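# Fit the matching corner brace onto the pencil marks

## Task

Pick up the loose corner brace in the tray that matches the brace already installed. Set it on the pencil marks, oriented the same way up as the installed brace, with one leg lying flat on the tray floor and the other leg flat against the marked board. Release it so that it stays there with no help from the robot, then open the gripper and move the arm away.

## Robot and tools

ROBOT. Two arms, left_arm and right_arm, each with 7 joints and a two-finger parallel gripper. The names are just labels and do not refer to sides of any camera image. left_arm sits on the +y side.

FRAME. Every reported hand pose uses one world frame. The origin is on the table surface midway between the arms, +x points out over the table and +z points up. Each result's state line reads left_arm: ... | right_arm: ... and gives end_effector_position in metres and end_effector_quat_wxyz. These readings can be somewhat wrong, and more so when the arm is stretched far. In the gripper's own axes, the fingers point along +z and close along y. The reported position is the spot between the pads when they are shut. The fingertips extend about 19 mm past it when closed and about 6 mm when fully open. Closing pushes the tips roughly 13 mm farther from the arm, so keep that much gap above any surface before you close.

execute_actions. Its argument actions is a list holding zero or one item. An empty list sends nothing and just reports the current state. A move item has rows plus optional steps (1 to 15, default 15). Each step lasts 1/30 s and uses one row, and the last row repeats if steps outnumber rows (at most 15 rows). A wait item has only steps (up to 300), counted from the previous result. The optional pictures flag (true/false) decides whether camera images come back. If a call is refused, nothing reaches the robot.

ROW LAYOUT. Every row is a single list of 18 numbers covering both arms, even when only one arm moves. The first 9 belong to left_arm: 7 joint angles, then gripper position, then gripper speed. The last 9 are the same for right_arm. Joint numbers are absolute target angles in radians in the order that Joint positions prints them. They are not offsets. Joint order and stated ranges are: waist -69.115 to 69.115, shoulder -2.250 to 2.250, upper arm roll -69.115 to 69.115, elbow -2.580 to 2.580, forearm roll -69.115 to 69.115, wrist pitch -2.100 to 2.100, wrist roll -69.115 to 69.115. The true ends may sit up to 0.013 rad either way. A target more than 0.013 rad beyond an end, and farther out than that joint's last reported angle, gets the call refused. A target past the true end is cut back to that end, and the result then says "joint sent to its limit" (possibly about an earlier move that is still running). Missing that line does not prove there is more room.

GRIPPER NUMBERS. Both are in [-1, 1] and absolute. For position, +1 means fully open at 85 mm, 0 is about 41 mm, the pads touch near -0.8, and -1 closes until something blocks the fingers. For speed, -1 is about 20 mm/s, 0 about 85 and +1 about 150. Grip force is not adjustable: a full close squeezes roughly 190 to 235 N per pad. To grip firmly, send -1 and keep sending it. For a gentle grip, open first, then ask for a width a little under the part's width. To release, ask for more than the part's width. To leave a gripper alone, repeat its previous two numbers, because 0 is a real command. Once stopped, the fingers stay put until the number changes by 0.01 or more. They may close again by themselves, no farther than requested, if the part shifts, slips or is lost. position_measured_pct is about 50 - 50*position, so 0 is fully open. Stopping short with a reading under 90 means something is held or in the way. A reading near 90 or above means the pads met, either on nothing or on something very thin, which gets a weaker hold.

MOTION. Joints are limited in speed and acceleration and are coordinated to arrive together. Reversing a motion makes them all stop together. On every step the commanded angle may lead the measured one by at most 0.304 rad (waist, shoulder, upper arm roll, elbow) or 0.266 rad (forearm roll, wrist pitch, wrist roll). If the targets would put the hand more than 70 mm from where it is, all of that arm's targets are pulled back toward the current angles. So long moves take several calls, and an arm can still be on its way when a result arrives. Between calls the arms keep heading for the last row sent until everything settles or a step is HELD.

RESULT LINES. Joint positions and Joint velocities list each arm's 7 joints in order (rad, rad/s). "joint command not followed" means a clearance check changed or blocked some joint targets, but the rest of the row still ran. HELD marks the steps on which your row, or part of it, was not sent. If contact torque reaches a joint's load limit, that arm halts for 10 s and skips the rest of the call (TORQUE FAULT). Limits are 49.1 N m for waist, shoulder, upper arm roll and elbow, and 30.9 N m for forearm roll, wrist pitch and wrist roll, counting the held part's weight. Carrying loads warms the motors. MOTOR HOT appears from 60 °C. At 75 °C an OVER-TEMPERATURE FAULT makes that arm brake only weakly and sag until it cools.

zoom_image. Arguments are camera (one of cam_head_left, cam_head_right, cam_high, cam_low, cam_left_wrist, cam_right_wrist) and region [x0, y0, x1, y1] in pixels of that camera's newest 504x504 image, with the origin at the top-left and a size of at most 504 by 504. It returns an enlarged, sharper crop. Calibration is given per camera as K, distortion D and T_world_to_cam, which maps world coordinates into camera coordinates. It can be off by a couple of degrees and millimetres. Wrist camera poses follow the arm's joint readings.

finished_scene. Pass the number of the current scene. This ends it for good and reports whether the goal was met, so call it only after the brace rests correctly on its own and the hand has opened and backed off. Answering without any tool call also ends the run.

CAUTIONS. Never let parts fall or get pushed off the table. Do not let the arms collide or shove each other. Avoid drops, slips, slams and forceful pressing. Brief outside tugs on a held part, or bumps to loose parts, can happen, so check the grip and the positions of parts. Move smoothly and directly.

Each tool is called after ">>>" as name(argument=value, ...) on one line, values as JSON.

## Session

>>> execute_actions(actions=[])

Scene clock: 0.00 s of 4600.00 s.
left_arm: end_effector_position=(+0.0451, +0.2224, +0.3971) position_measured_pct=0.0 end_effector_quat_wxyz=(+0.537, +0.761, +0.326, +0.164) | right_arm: end_effector_position=(+0.6997, -0.6826, +0.2907) position_measured_pct=0.0 end_effector_quat_wxyz=(-0.190, -0.372, +0.670, -0.613)
Joint positions: left_arm=[ 1.652 -0.96   0.493  2.5   -0.763  1.115  1.516] | right_arm=[-0.112  1.083  0.312  0.992  1.311  1.075  1.945]
Joint velocities: left_arm=[-0.  0. -0.  0. -0. -0.  0.] | right_arm=[-0.001 -0.001  0.    -0.001 -0.    -0.    -0.   ]
camera_calibration (this result's frames):
cam_left_wrist: T_world_to_cam=[[0.29354, -0.214824, 0.931496, -0.335372], [-0.756268, -0.648204, 0.0888302, 0.194897], [0.584717, -0.730536, -0.352738, 0.424158], [0, 0, 0, 1]] pos_world=[-0.00217298, 0.364149, 0.444702]
cam_right_wrist: T_world_to_cam=[[-0.731124, 0.00262077, -0.68224, 0.703816], [0.66008, 0.25554, -0.706395, -0.0201052], [0.172488, -0.966795, -0.188561, -0.581587], [0, 0, 0, 1]] pos_world=[0.628165, -0.558982, 0.356305]

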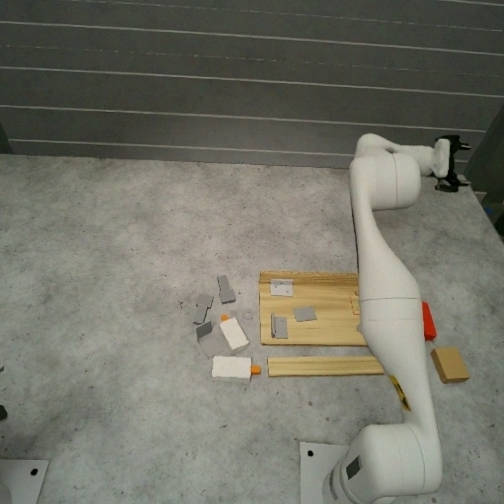

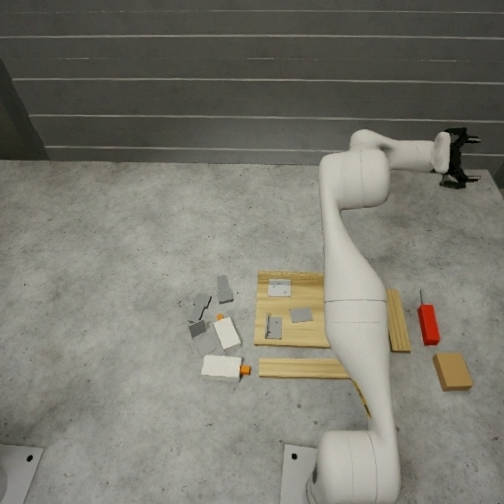

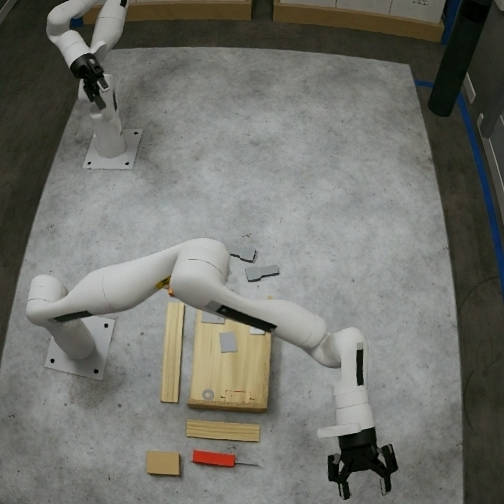

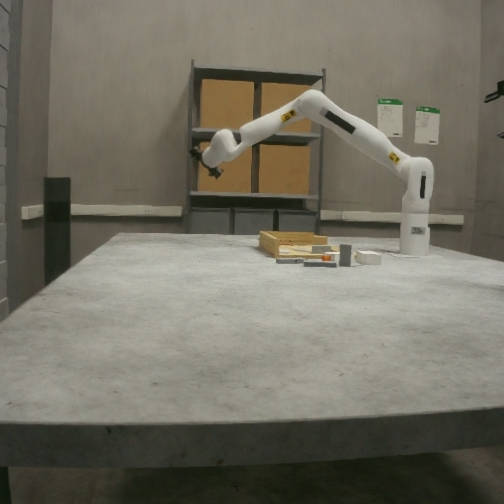

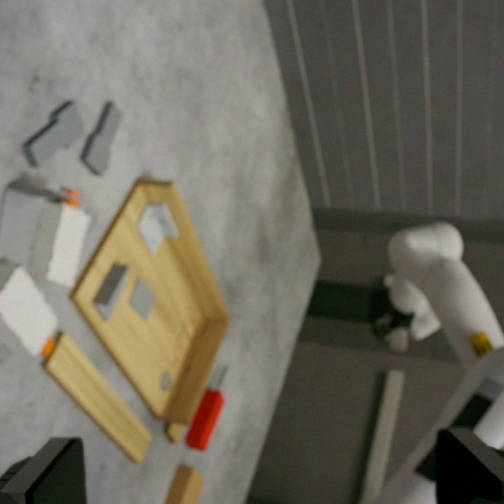

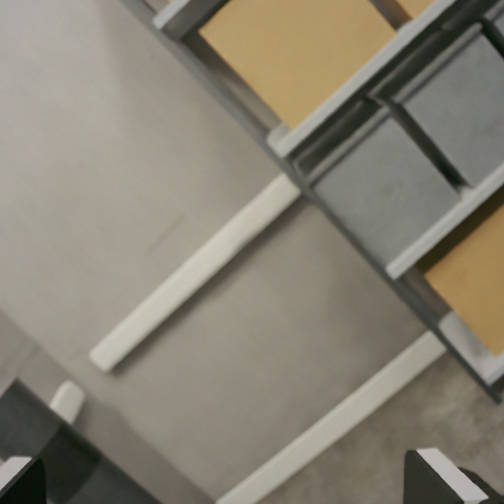

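>>> zoom_image(camera="cam_head_left", region=[180, 255, 380, 395])

>>> zoom_image(camera="cam_high", region=[150, 290, 300, 450])

>>> zoom_image(camera="cam_left_wrist", region=[0, 160, 260, 460])

>>> zoom_image(camera="cam_low", region=[250, 220, 400, 275])

Region (180, 255, 380, 395) of cam_head_left's 504x504 image, scaled by 2.520, with more detail than that image has; it fills the top 353 rows of this view, and the rest is white.

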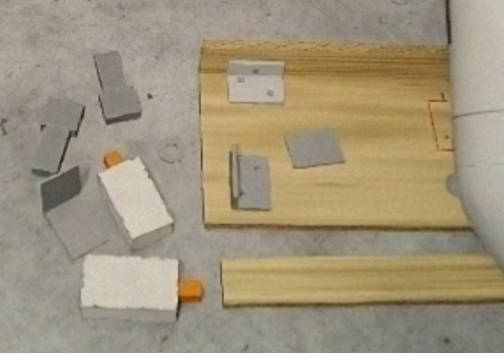

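Region (150, 290, 300, 450) of cam_high's 504x504 image, scaled by 3.150, with more detail than that image has; it fills the left 472 columns of this view, and the rest is white.

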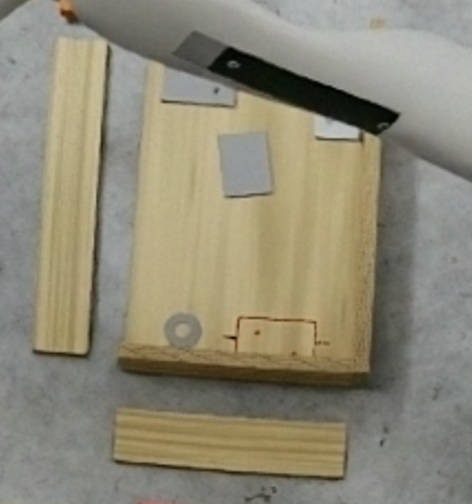

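Region (0, 160, 260, 460) of cam_left_wrist's 504x504 image, scaled by 1.680; it fills the left 437 columns of this view, and the rest is white.

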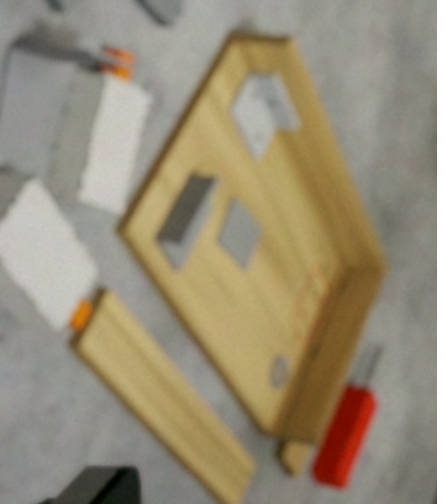

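Region (250, 220, 400, 275) of cam_low's 504x504 image, scaled by 3.360, with more detail than that image has; it fills the top 185 rows of this view, and the rest is white.

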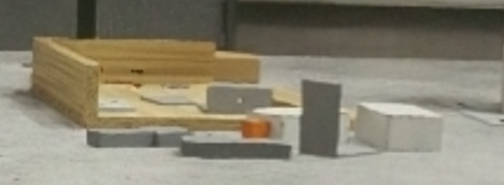

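>>> execute_actions(actions=[{"rows": [[1.652, -0.96, 0.493, 2.5, -0.763, 1.115, 1.516, 1, 0, -0.4834, 0.3681, 0.0, 1.9608, 0.0, 0.8126, 1.17, 1, 0]], "steps": 15}], pictures=false)

>>> execute_actions(actions=[{"steps": 60}])

Scene clock: 84.17 s of 4600.00 s.
left_arm: end_effector_position=(+0.0453, +0.2226, +0.3972) position_measured_pct=0.0 end_effector_quat_wxyz=(+0.537, +0.760, +0.326, +0.165) | right_arm: end_effector_position=(+0.7319, -0.4907, +0.2566) position_measured_pct=0.0 end_effector_quat_wxyz=(+0.003, -0.412, +0.750, -0.517)
Joint positions: left_arm=[ 1.652 -0.96   0.493  2.5   -0.763  1.115  1.516] | right_arm=[-0.28   0.897  0.166  1.174  1.153  0.95   1.787]
Joint velocities: left_arm=[ 0.     0.001  0.001 -0.001  0.     0.    -0.   ] | right_arm=[-0.35  -0.476 -0.286  0.474 -0.414 -0.238 -0.413]
Steps of this call (steps 1 to 90: nothing new was sent; then 80.67 s passed at rest; steps 91 to 105: all 15 steps of this action). Readings (joint positions | what the end effector reports):
91: left_arm=[1.652 -0.960 0.493 2.500 -0.763 1.115 1.516] | right_arm=[-0.113 1.082 0.311 0.993 1.310 1.074 1.944] | left_arm position_measured_pct=0.0 | right_arm position_measured_pct=0.0
92: left_arm=[1.652 -0.960 0.493 2.500 -0.763 1.115 1.516] | right_arm=[-0.117 1.076 0.309 0.999 1.306 1.071 1.941] | left_arm position_measured_pct=0.0 | right_arm position_measured_pct=0.0
94: left_arm=[1.652 -0.960 0.493 2.500 -0.763 1.115 1.516] | right_arm=[-0.140 1.049 0.288 1.024 1.286 1.052 1.920] | left_arm position_measured_pct=0.0 | right_arm position_measured_pct=0.0
98: left_arm=[1.652 -0.960 0.493 2.500 -0.763 1.115 1.516] | right_arm=[-0.193 0.997 0.237 1.075 1.240 1.010 1.874] | left_arm position_measured_pct=0.0 | right_arm position_measured_pct=0.0
105: the state above

Scene clock: 86.17 s of 4600.00 s.
left_arm: end_effector_position=(+0.0453, +0.2226, +0.3972) position_measured_pct=0.0 end_effector_quat_wxyz=(+0.537, +0.760, +0.326, +0.165) | right_arm: end_effector_position=(+0.3538, -0.1717, +0.1499) position_measured_pct=0.0 end_effector_quat_wxyz=(+0.000, -0.000, +1.000, +0.000)
Joint positions: left_arm=[ 1.652 -0.96   0.493  2.5   -0.763  1.115  1.516] | right_arm=[-0.483  0.368  0.     1.961  0.     0.813  1.17 ]
Joint velocities: left_arm=[ 0.     0.     0.    -0.     0.     0.001  0.   ] | right_arm=[-0.     0.     0.    -0.002  0.     0.    -0.   ]
Steps of this call (steps 1 to 60: the robot went on to your last target). Readings (joint positions | what the end effector reports):
1: left_arm=[1.652 -0.960 0.493 2.500 -0.763 1.115 1.516] | right_arm=[-0.291 0.881 0.156 1.190 1.139 0.943 1.773] | left_arm position_measured_pct=0.0 | right_arm position_measured_pct=0.0
2: left_arm=[1.652 -0.960 0.493 2.500 -0.763 1.115 1.516] | right_arm=[-0.303 0.864 0.147 1.207 1.125 0.935 1.758] | left_arm position_measured_pct=0.0 | right_arm position_measured_pct=0.0
4: left_arm=[1.652 -0.960 0.493 2.500 -0.763 1.115 1.516] | right_arm=[-0.325 0.829 0.129 1.241 1.094 0.920 1.728] | left_arm position_measured_pct=0.0 | right_arm position_measured_pct=0.0
8: left_arm=[1.652 -0.960 0.493 2.500 -0.763 1.115 1.516] | right_arm=[-0.365 0.751 0.096 1.318 1.026 0.893 1.660] | left_arm position_measured_pct=0.0 | right_arm position_measured_pct=0.0
60: the state above
All arms were judged still, so your last target was given up. Only a new action makes them travel on or press farther. Fingers that are still opening or closing keep moving.
camera_calibration (this result's frames):
cam_left_wrist: T_world_to_cam=[[0.293222, -0.214565, 0.931656, -0.335557], [-0.755979, -0.648578, 0.0885597, 0.195286], [0.58525, -0.73028, -0.352384, 0.42394], [0, 0, 0, 1]] pos_world=[-0.00208632, 0.364254, 0.444719]
cam_right_wrist: T_world_to_cam=[[0.00995877, 0.999475, 0.0308171, 0.155572], [0.99989, -0.0096152, -0.0112771, -0.291757], [-0.0109749, 0.030926, -0.999461, 0.303331], [0, 0, 0, 1]] pos_world=[0.293504, -0.167676, 0.295083]

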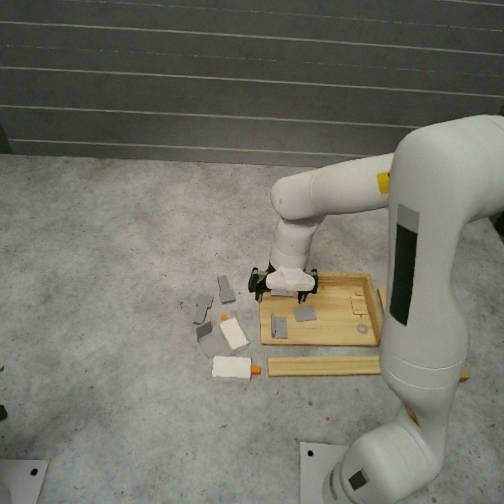

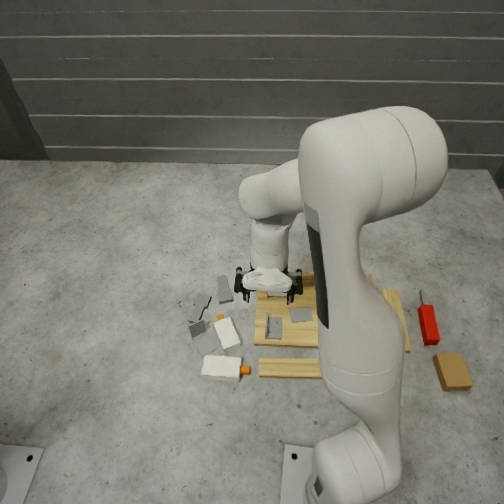

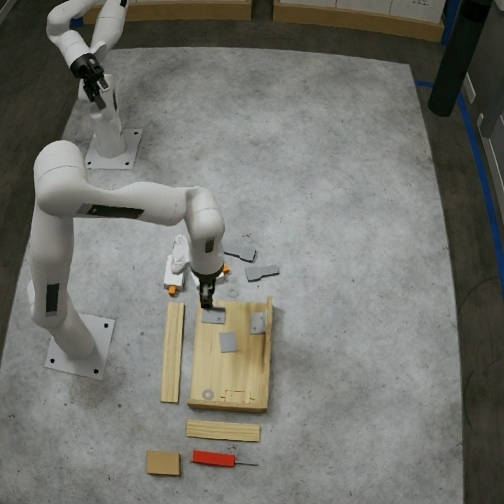

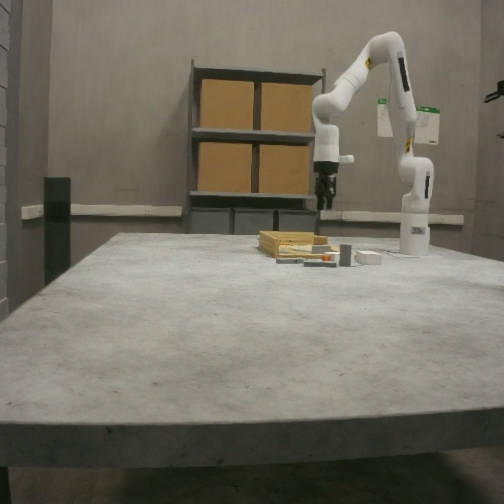

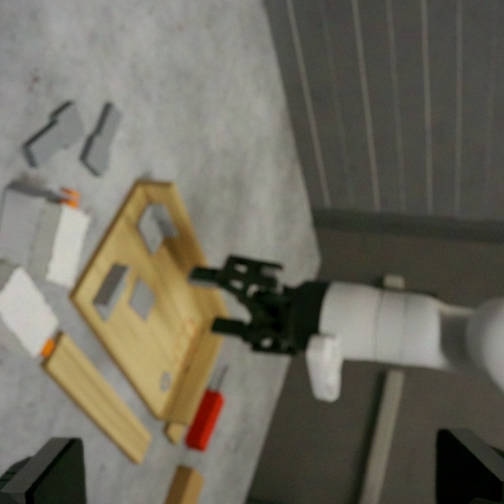

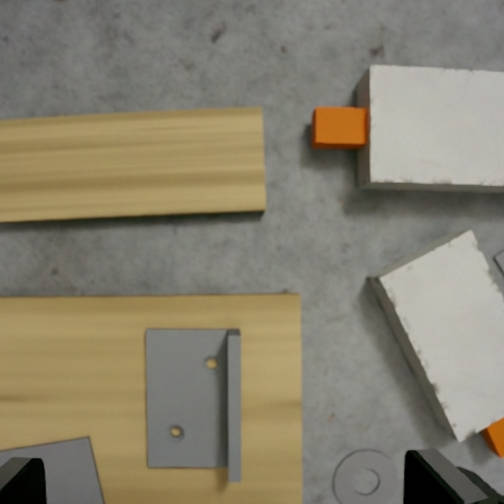

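>>> zoom_image(camera="cam_right_wrist", region=[110, 300, 310, 504])

>>> zoom_image(camera="cam_right_wrist", region=[0, 400, 504, 504])

Region (110, 300, 310, 504) of cam_right_wrist's 504x504 image, scaled by 2.471; it fills the left 494 columns of this view, and the rest is white.

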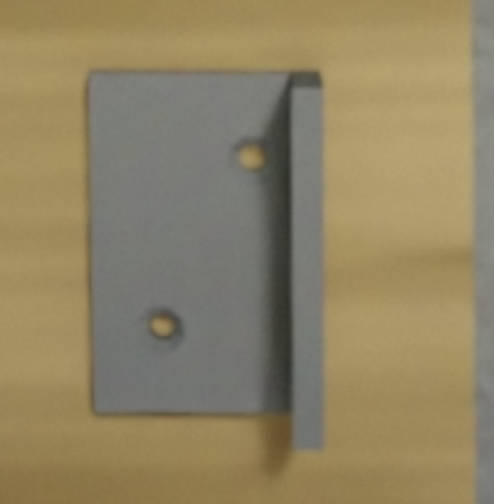

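Region (0, 400, 504, 504) of cam_right_wrist's 504x504 image, scaled by 1.000; it fills the top 104 rows of this view, and the rest is white.

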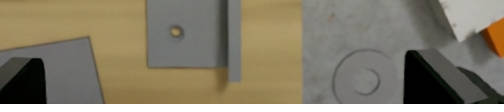

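>>> execute_actions(actions=[{"rows": [[1.652, -0.96, 0.493, 2.5, -0.763, 1.115, 1.516, 1, 0, -0.4873, 0.5144, 0.0, 2.0293, 0.0, 0.5979, 1.1403, 0, 0]], "steps": 15}], pictures=false)

>>> execute_actions(actions=[{"steps": 15}])

>>> zoom_image(camera="cam_right_wrist", region=[80, 320, 360, 504])

Scene clock: 150.47 s of 4600.00 s.
left_arm: end_effector_position=(+0.0453, +0.2226, +0.3972) position_measured_pct=0.0 end_effector_quat_wxyz=(+0.537, +0.760, +0.326, +0.165) | right_arm: end_effector_position=(+0.3577, -0.1684, +0.0809) position_measured_pct=36.5 end_effector_quat_wxyz=(+0.001, +0.013, +1.000, +0.000)
Joint positions: left_arm=[ 1.652 -0.96   0.493  2.5   -0.763  1.115  1.516] | right_arm=[-0.487  0.512 -0.     2.029  0.     0.598  1.14 ]
Joint velocities: left_arm=[-0.001  0.     0.     0.     0.     0.     0.   ] | right_arm=[-0.     0.021  0.001  0.003  0.    -0.004 -0.   ]
Steps of this call (steps 1 to 90: nothing new was sent; then 60.80 s passed at rest; steps 91 to 105: all 15 steps of this action). Readings (joint positions | what the end effector reports):
91: left_arm=[1.652 -0.960 0.493 2.500 -0.763 1.115 1.516] | right_arm=[-0.483 0.369 0.000 1.961 -0.000 0.812 1.170] | left_arm position_measured_pct=0.0 | right_arm position_measured_pct=0.0
92: left_arm=[1.652 -0.960 0.493 2.500 -0.763 1.115 1.516] | right_arm=[-0.484 0.375 0.000 1.963 0.000 0.806 1.169] | left_arm position_measured_pct=0.0 | right_arm position_measured_pct=0.4
94: left_arm=[1.652 -0.960 0.493 2.500 -0.763 1.115 1.516] | right_arm=[-0.484 0.403 0.000 1.975 0.000 0.769 1.164] | left_arm position_measured_pct=0.0 | right_arm position_measured_pct=4.4
98: left_arm=[1.652 -0.960 0.493 2.500 -0.763 1.115 1.516] | right_arm=[-0.487 0.486 -0.000 2.016 -0.000 0.641 1.146] | left_arm position_measured_pct=0.0 | right_arm position_measured_pct=15.9
105: the state above

Scene clock: 150.97 s of 4600.00 s.
left_arm: end_effector_position=(+0.0453, +0.2226, +0.3972) position_measured_pct=0.0 end_effector_quat_wxyz=(+0.537, +0.760, +0.326, +0.165) | right_arm: end_effector_position=(+0.3573, -0.1686, +0.0800) position_measured_pct=49.6 end_effector_quat_wxyz=(+0.000, +0.013, +1.000, +0.000)
Joint positions: left_arm=[ 1.652 -0.96   0.493  2.5   -0.763  1.115  1.516] | right_arm=[-0.487  0.514  0.     2.029 -0.     0.598  1.14 ]
Joint velocities: left_arm=[-0.001  0.     0.    -0.001  0.    -0.    -0.   ] | right_arm=[-0.     0.001  0.    -0.    -0.    -0.    -0.   ]
Steps of this call (steps 1 to 15: the robot went on to your last target). Readings (joint positions | what the end effector reports):
1: left_arm=[1.652 -0.960 0.493 2.500 -0.763 1.115 1.516] | right_arm=[-0.487 0.513 -0.000 2.029 0.000 0.598 1.140] | left_arm position_measured_pct=0.0 | right_arm position_measured_pct=39.7
2: left_arm=[1.652 -0.960 0.493 2.500 -0.763 1.115 1.516] | right_arm=[-0.487 0.513 -0.000 2.029 0.000 0.598 1.140] | left_arm position_measured_pct=0.0 | right_arm position_measured_pct=42.9
4: left_arm=[1.652 -0.960 0.493 2.500 -0.763 1.115 1.516] | right_arm=[-0.487 0.514 -0.000 2.029 0.000 0.598 1.140] | left_arm position_measured_pct=0.0 | right_arm position_measured_pct=47.6
8: left_arm=[1.652 -0.960 0.493 2.500 -0.763 1.115 1.516] | right_arm=[-0.487 0.514 -0.000 2.029 -0.000 0.598 1.140] | left_arm position_measured_pct=0.0 | right_arm position_measured_pct=49.6
15: the state above
All arms were judged still, so your last target was given up. Only a new action makes them travel on or press farther. Fingers that are still opening or closing keep moving.
camera_calibration (this result's frames):
cam_left_wrist: T_world_to_cam=[[0.293222, -0.214565, 0.931656, -0.335557], [-0.755979, -0.648578, 0.0885597, 0.195286], [0.58525, -0.73028, -0.352384, 0.42394], [0, 0, 0, 1]] pos_world=[-0.00208636, 0.364254, 0.444719]
cam_right_wrist: T_world_to_cam=[[0.0357529, 0.998886, 0.0307936, 0.145301], [0.999308, -0.0354184, -0.0113413, -0.300085], [-0.010238, 0.0311777, -0.999461, 0.233148], [0, 0, 0, 1]] pos_world=[0.29707, -0.163036, 0.225145]

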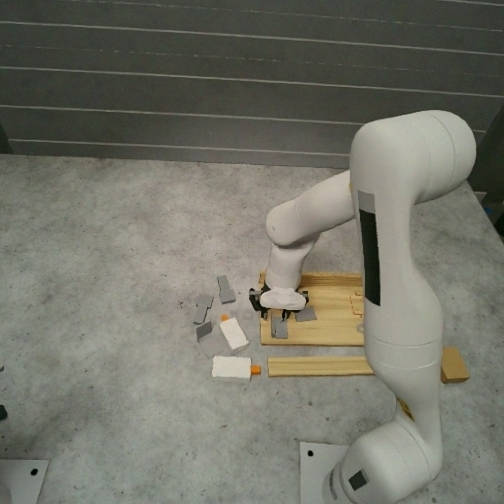

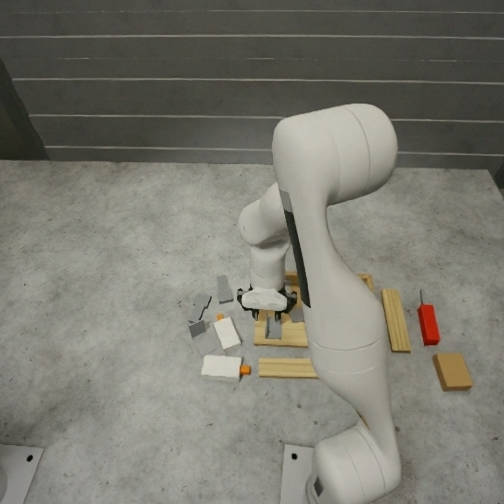

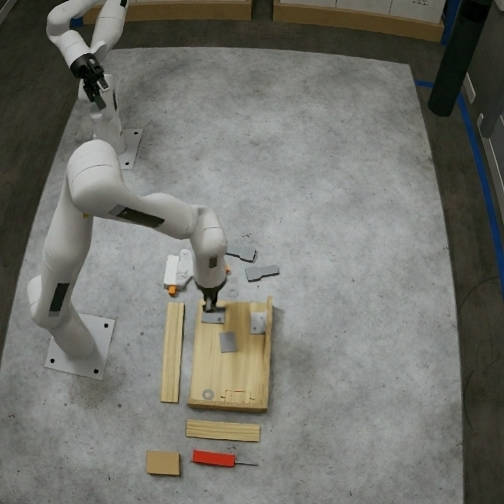

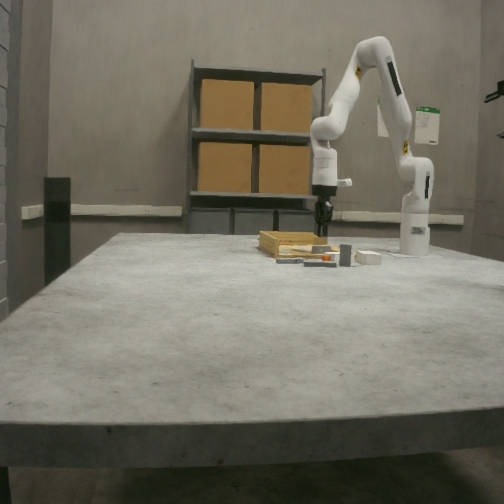

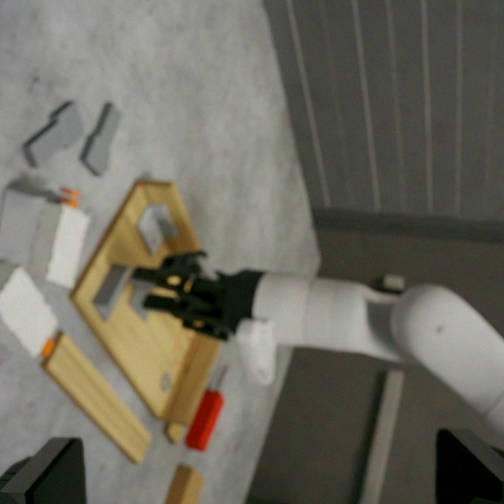

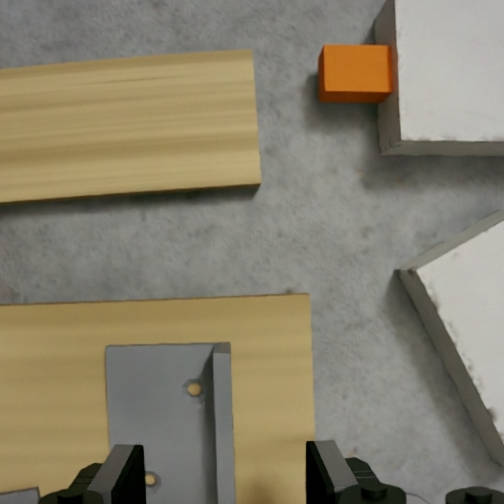

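Region (80, 320, 360, 504) of cam_right_wrist's 504x504 image, scaled by 1.800; it fills the top 331 rows of this view, and the rest is white.

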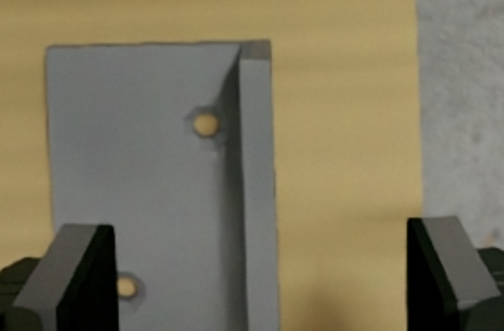

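>>> execute_actions(actions=[{"rows": [[1.652, -0.96, 0.493, 2.5, -0.763, 1.115, 1.516, 1, 0, -0.4873, 0.6038, 0.0, 2.0581, 0.0, 0.4797, 1.1403, 0, 0]], "steps": 15}], pictures=false)

>>> execute_actions(actions=[{"steps": 10}])

>>> zoom_image(camera="cam_right_wrist", region=[60, 340, 340, 504])

>>> zoom_image(camera="cam_left_wrist", region=[60, 230, 220, 350])

Scene clock: 165.63 s of 4600.00 s.
left_arm: end_effector_position=(+0.0453, +0.2226, +0.3972) position_measured_pct=0.0 end_effector_quat_wxyz=(+0.537, +0.760, +0.326, +0.165) | right_arm: end_effector_position=(+0.3575, -0.1685, +0.0414) position_measured_pct=49.6 end_effector_quat_wxyz=(+0.000, +0.013, +1.000, +0.000)
Joint positions: left_arm=[ 1.652 -0.96   0.493  2.5   -0.763  1.115  1.516] | right_arm=[-0.487  0.603 -0.     2.058  0.     0.48   1.14 ]
Joint velocities: left_arm=[-0.001  0.    -0.    -0.    -0.    -0.    -0.   ] | right_arm=[ 0.     0.012  0.     0.001 -0.    -0.003 -0.   ]
Steps of this call (steps 1 to 90: nothing new was sent; then 11.17 s passed at rest; steps 91 to 105: all 15 steps of this action). Readings (joint positions | what the end effector reports):
91: left_arm=[1.652 -0.960 0.493 2.500 -0.763 1.115 1.516] | right_arm=[-0.487 0.515 0.000 2.029 -0.000 0.597 1.140] | left_arm position_measured_pct=0.0 | right_arm position_measured_pct=49.6
92: left_arm=[1.652 -0.960 0.493 2.500 -0.763 1.115 1.516] | right_arm=[-0.487 0.521 0.000 2.031 -0.000 0.591 1.140] | left_arm position_measured_pct=0.0 | right_arm position_measured_pct=49.6
94: left_arm=[1.652 -0.960 0.493 2.500 -0.763 1.115 1.516] | right_arm=[-0.487 0.549 0.000 2.039 -0.000 0.558 1.140] | left_arm position_measured_pct=0.0 | right_arm position_measured_pct=49.6
98: left_arm=[1.652 -0.960 0.493 2.500 -0.763 1.115 1.516] | right_arm=[-0.487 0.595 -0.000 2.056 -0.000 0.489 1.140] | left_arm position_measured_pct=0.0 | right_arm position_measured_pct=49.6
105: the state above

Scene clock: 165.97 s of 4600.00 s.
left_arm: end_effector_position=(+0.0453, +0.2226, +0.3972) position_measured_pct=0.0 end_effector_quat_wxyz=(+0.537, +0.760, +0.326, +0.165) | right_arm: end_effector_position=(+0.3573, -0.1686, +0.0410) position_measured_pct=49.6 end_effector_quat_wxyz=(+0.000, +0.013, +1.000, +0.000)
Joint positions: left_arm=[ 1.652 -0.96   0.493  2.5   -0.763  1.115  1.516] | right_arm=[-0.487  0.604  0.     2.058  0.     0.48   1.14 ]
Joint velocities: left_arm=[ 0.    -0.001  0.     0.001  0.     0.    -0.   ] | right_arm=[-0.     0.002  0.     0.001  0.001 -0.     0.   ]
Steps of this call (steps 1 to 10: the robot went on to your last target). Readings (joint positions | what the end effector reports):
1: left_arm=[1.652 -0.960 0.493 2.500 -0.763 1.115 1.516] | right_arm=[-0.487 0.603 -0.000 2.058 0.000 0.480 1.140] | left_arm position_measured_pct=0.0 | right_arm position_measured_pct=49.6
2: left_arm=[1.652 -0.960 0.493 2.500 -0.763 1.115 1.516] | right_arm=[-0.487 0.603 -0.000 2.058 0.000 0.480 1.140] | left_arm position_measured_pct=0.0 | right_arm position_measured_pct=49.6
4: left_arm=[1.652 -0.960 0.493 2.500 -0.763 1.115 1.516] | right_arm=[-0.487 0.603 -0.000 2.058 0.000 0.480 1.140] | left_arm position_measured_pct=0.0 | right_arm position_measured_pct=49.6
8: left_arm=[1.652 -0.960 0.493 2.500 -0.763 1.115 1.516] | right_arm=[-0.487 0.604 -0.000 2.058 0.000 0.480 1.140] | left_arm position_measured_pct=0.0 | right_arm position_measured_pct=49.6
10: the state above
camera_calibration (this result's frames):
cam_left_wrist: T_world_to_cam=[[0.293222, -0.214565, 0.931656, -0.335557], [-0.755979, -0.648578, 0.0885597, 0.195286], [0.58525, -0.73028, -0.352384, 0.42394], [0, 0, 0, 1]] pos_world=[-0.00208635, 0.364254, 0.444719]
cam_right_wrist: T_world_to_cam=[[0.0357513, 0.998886, 0.0308038, 0.146497], [0.999308, -0.0354174, -0.0113196, -0.300537], [-0.010216, 0.0311872, -0.999461, 0.194172], [0, 0, 0, 1]] pos_world=[0.297075, -0.163034, 0.186153]

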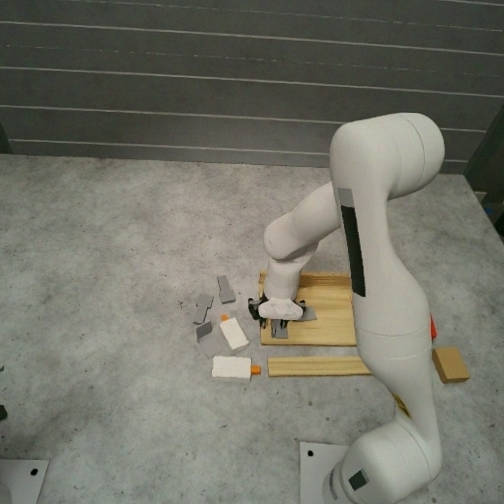

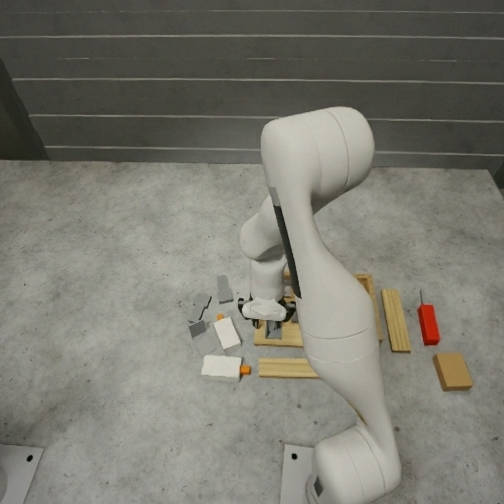

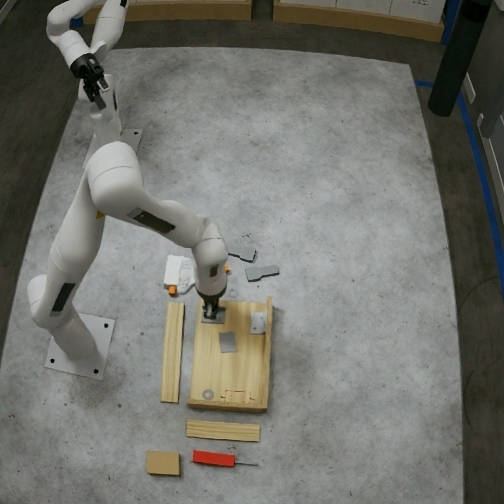

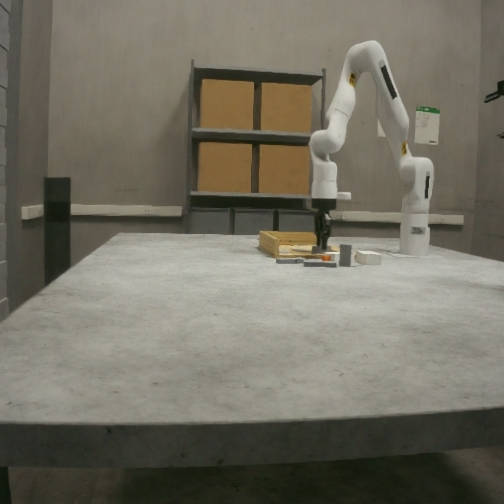

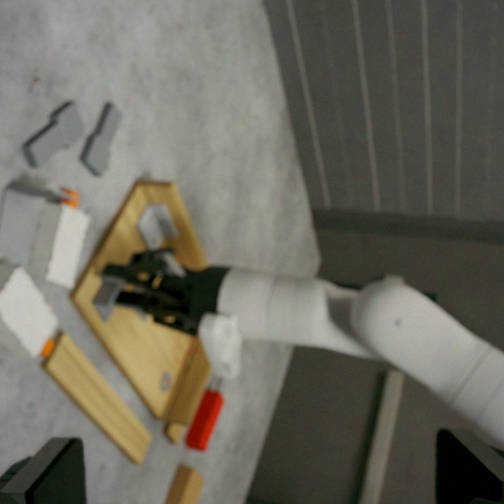

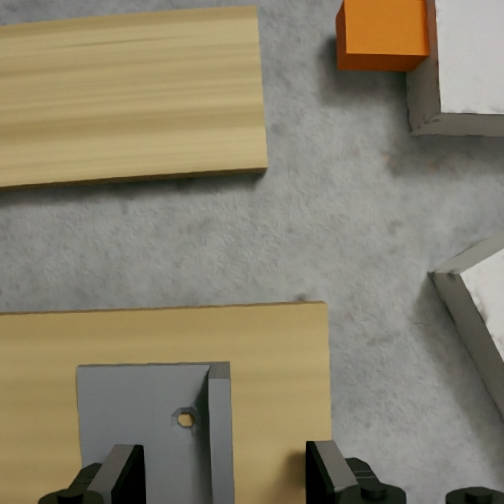

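Region (60, 340, 340, 504) of cam_right_wrist's 504x504 image, scaled by 1.800; it fills the top 295 rows of this view, and the rest is white.

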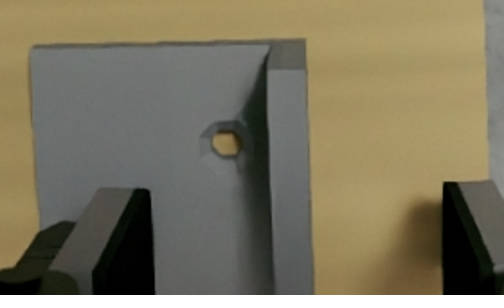

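Region (60, 230, 220, 350) of cam_left_wrist's 504x504 image, scaled by 3.150; it fills the top 378 rows of this view, and the rest is white.

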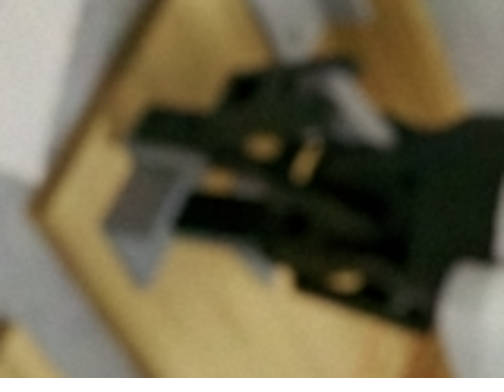

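>>> execute_actions(actions=[{"rows": [[1.652, -0.96, 0.493, 2.5, -0.763, 1.115, 1.516, 1, 0, -0.4873, 0.6038, 0.0, 2.0581, 0.0, 0.4797, 1.1403, -1, -0.5]], "steps": 15}], pictures=false)

>>> execute_actions(actions=[{"steps": 18}])

>>> zoom_image(camera="cam_right_wrist", region=[60, 340, 340, 504])

Scene clock: 181.83 s of 4600.00 s.
left_arm: end_effector_position=(+0.0453, +0.2226, +0.3972) position_measured_pct=0.0 end_effector_quat_wxyz=(+0.537, +0.760, +0.326, +0.165) | right_arm: end_effector_position=(+0.3573, -0.1686, +0.0410) position_measured_pct=72.6 end_effector_quat_wxyz=(-0.000, +0.013, +1.000, -0.000)
Joint positions: left_arm=[ 1.652 -0.96   0.493  2.5   -0.763  1.115  1.516] | right_arm=[-0.487  0.604  0.     2.058  0.     0.48   1.14 ]
Joint velocities: left_arm=[-0.     0.001  0.    -0.     0.     0.     0.   ] | right_arm=[-0.001 -0.     0.     0.001  0.001  0.     0.   ]
Steps of this call (steps 1 to 15: the robot went on to your last target; steps 16 to 90: nothing new was sent; then 12.37 s passed at rest; steps 91 to 105: all 15 steps of this action). Readings (joint positions | what the end effector reports):
91: left_arm=[1.652 -0.960 0.493 2.500 -0.763 1.115 1.516] | right_arm=[-0.487 0.604 0.000 2.058 0.000 0.480 1.140] | left_arm position_measured_pct=0.0 | right_arm position_measured_pct=49.6
92: left_arm=[1.652 -0.960 0.493 2.500 -0.763 1.115 1.516] | right_arm=[-0.487 0.604 0.000 2.058 0.000 0.480 1.140] | left_arm position_measured_pct=0.0 | right_arm position_measured_pct=50.0
94: left_arm=[1.652 -0.960 0.493 2.500 -0.763 1.115 1.516] | right_arm=[-0.487 0.604 0.000 2.058 -0.000 0.480 1.140] | left_arm position_measured_pct=0.0 | right_arm position_measured_pct=52.4
98: left_arm=[1.652 -0.960 0.493 2.500 -0.763 1.115 1.516] | right_arm=[-0.487 0.604 0.000 2.058 0.000 0.480 1.140] | left_arm position_measured_pct=0.0 | right_arm position_measured_pct=59.5
105: the state above

Scene clock: 182.43 s of 4600.00 s.
left_arm: end_effector_position=(+0.0453, +0.2226, +0.3972) position_measured_pct=0.0 end_effector_quat_wxyz=(+0.537, +0.760, +0.326, +0.165) | right_arm: end_effector_position=(+0.3573, -0.1686, +0.0412) position_measured_pct=88.9 end_effector_quat_wxyz=(+0.000, +0.013, +1.000, +0.000)
Joint positions: left_arm=[ 1.652 -0.96   0.493  2.5   -0.763  1.115  1.516] | right_arm=[-0.487  0.603 -0.     2.058 -0.     0.48   1.14 ]
Joint velocities: left_arm=[ 0.    -0.    -0.    -0.001  0.     0.001 -0.   ] | right_arm=[ 0.001  0.001 -0.001 -0.001 -0.001  0.    -0.   ]
Steps of this call (steps 1 to 15: the robot went on to your last target; steps 16 to 18: nothing new was sent). Readings (joint positions | what the end effector reports):
1: left_arm=[1.652 -0.960 0.493 2.500 -0.763 1.115 1.516] | right_arm=[-0.487 0.604 0.000 2.058 0.000 0.480 1.140] | left_arm position_measured_pct=0.0 | right_arm position_measured_pct=74.2
2: left_arm=[1.652 -0.960 0.493 2.500 -0.763 1.115 1.516] | right_arm=[-0.487 0.604 0.000 2.058 -0.000 0.480 1.140] | left_arm position_measured_pct=0.0 | right_arm position_measured_pct=76.2
4: left_arm=[1.652 -0.960 0.493 2.500 -0.763 1.115 1.516] | right_arm=[-0.487 0.604 0.000 2.058 0.000 0.480 1.140] | left_arm position_measured_pct=0.0 | right_arm position_measured_pct=79.8
8: left_arm=[1.652 -0.960 0.493 2.500 -0.763 1.115 1.516] | right_arm=[-0.487 0.604 -0.000 2.058 -0.000 0.480 1.140] | left_arm position_measured_pct=0.0 | right_arm position_measured_pct=86.1
18: the state above
All arms were judged still, so your last target was given up. Only a new action makes them travel on or press farther. Fingers that are still opening or closing keep moving.
camera_calibration (this result's frames):
cam_left_wrist: T_world_to_cam=[[0.293222, -0.214565, 0.931656, -0.335557], [-0.755979, -0.648578, 0.0885596, 0.195286], [0.58525, -0.73028, -0.352384, 0.42394], [0, 0, 0, 1]] pos_world=[-0.00208632, 0.364254, 0.444719]
cam_right_wrist: T_world_to_cam=[[0.0357167, 0.998884, 0.0309043, 0.14648], [0.999311, -0.0353867, -0.0111589, -0.300525], [-0.0100528, 0.0312815, -0.99946, 0.194346], [0, 0, 0, 1]] pos_world=[0.29704, -0.163031, 0.186361]

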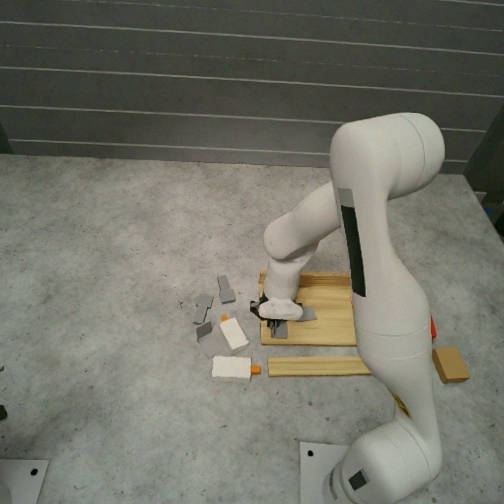

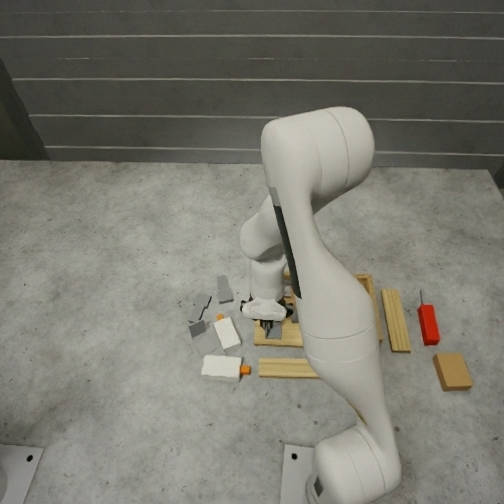

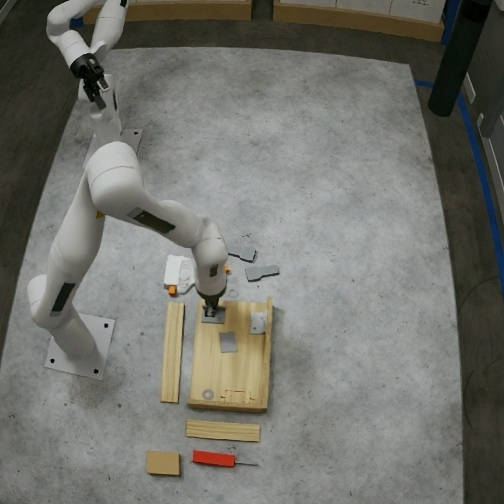

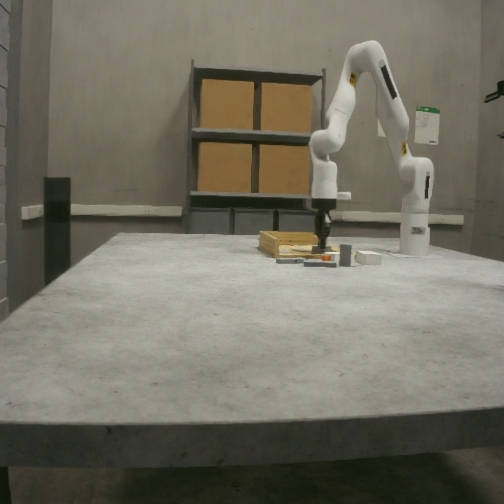

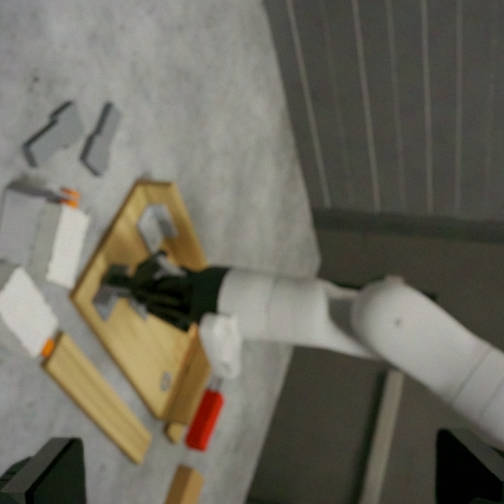

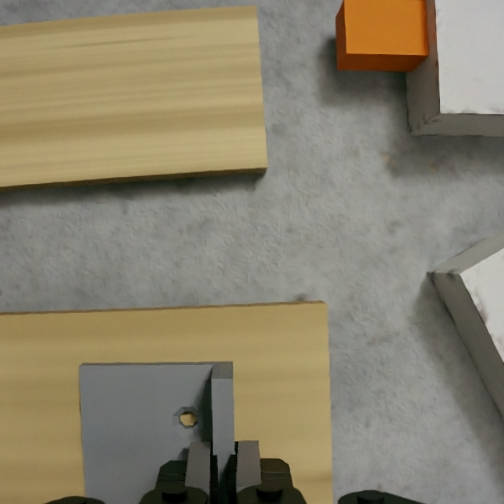

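Region (60, 340, 340, 504) of cam_right_wrist's 504x504 image, scaled by 1.800; it fills the top 295 rows of this view, and the rest is white.

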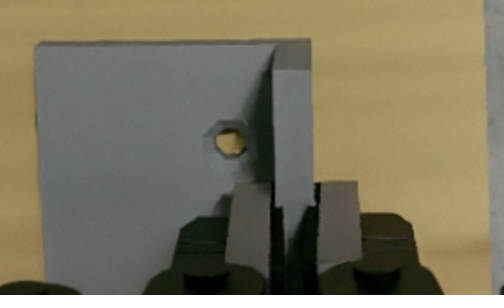

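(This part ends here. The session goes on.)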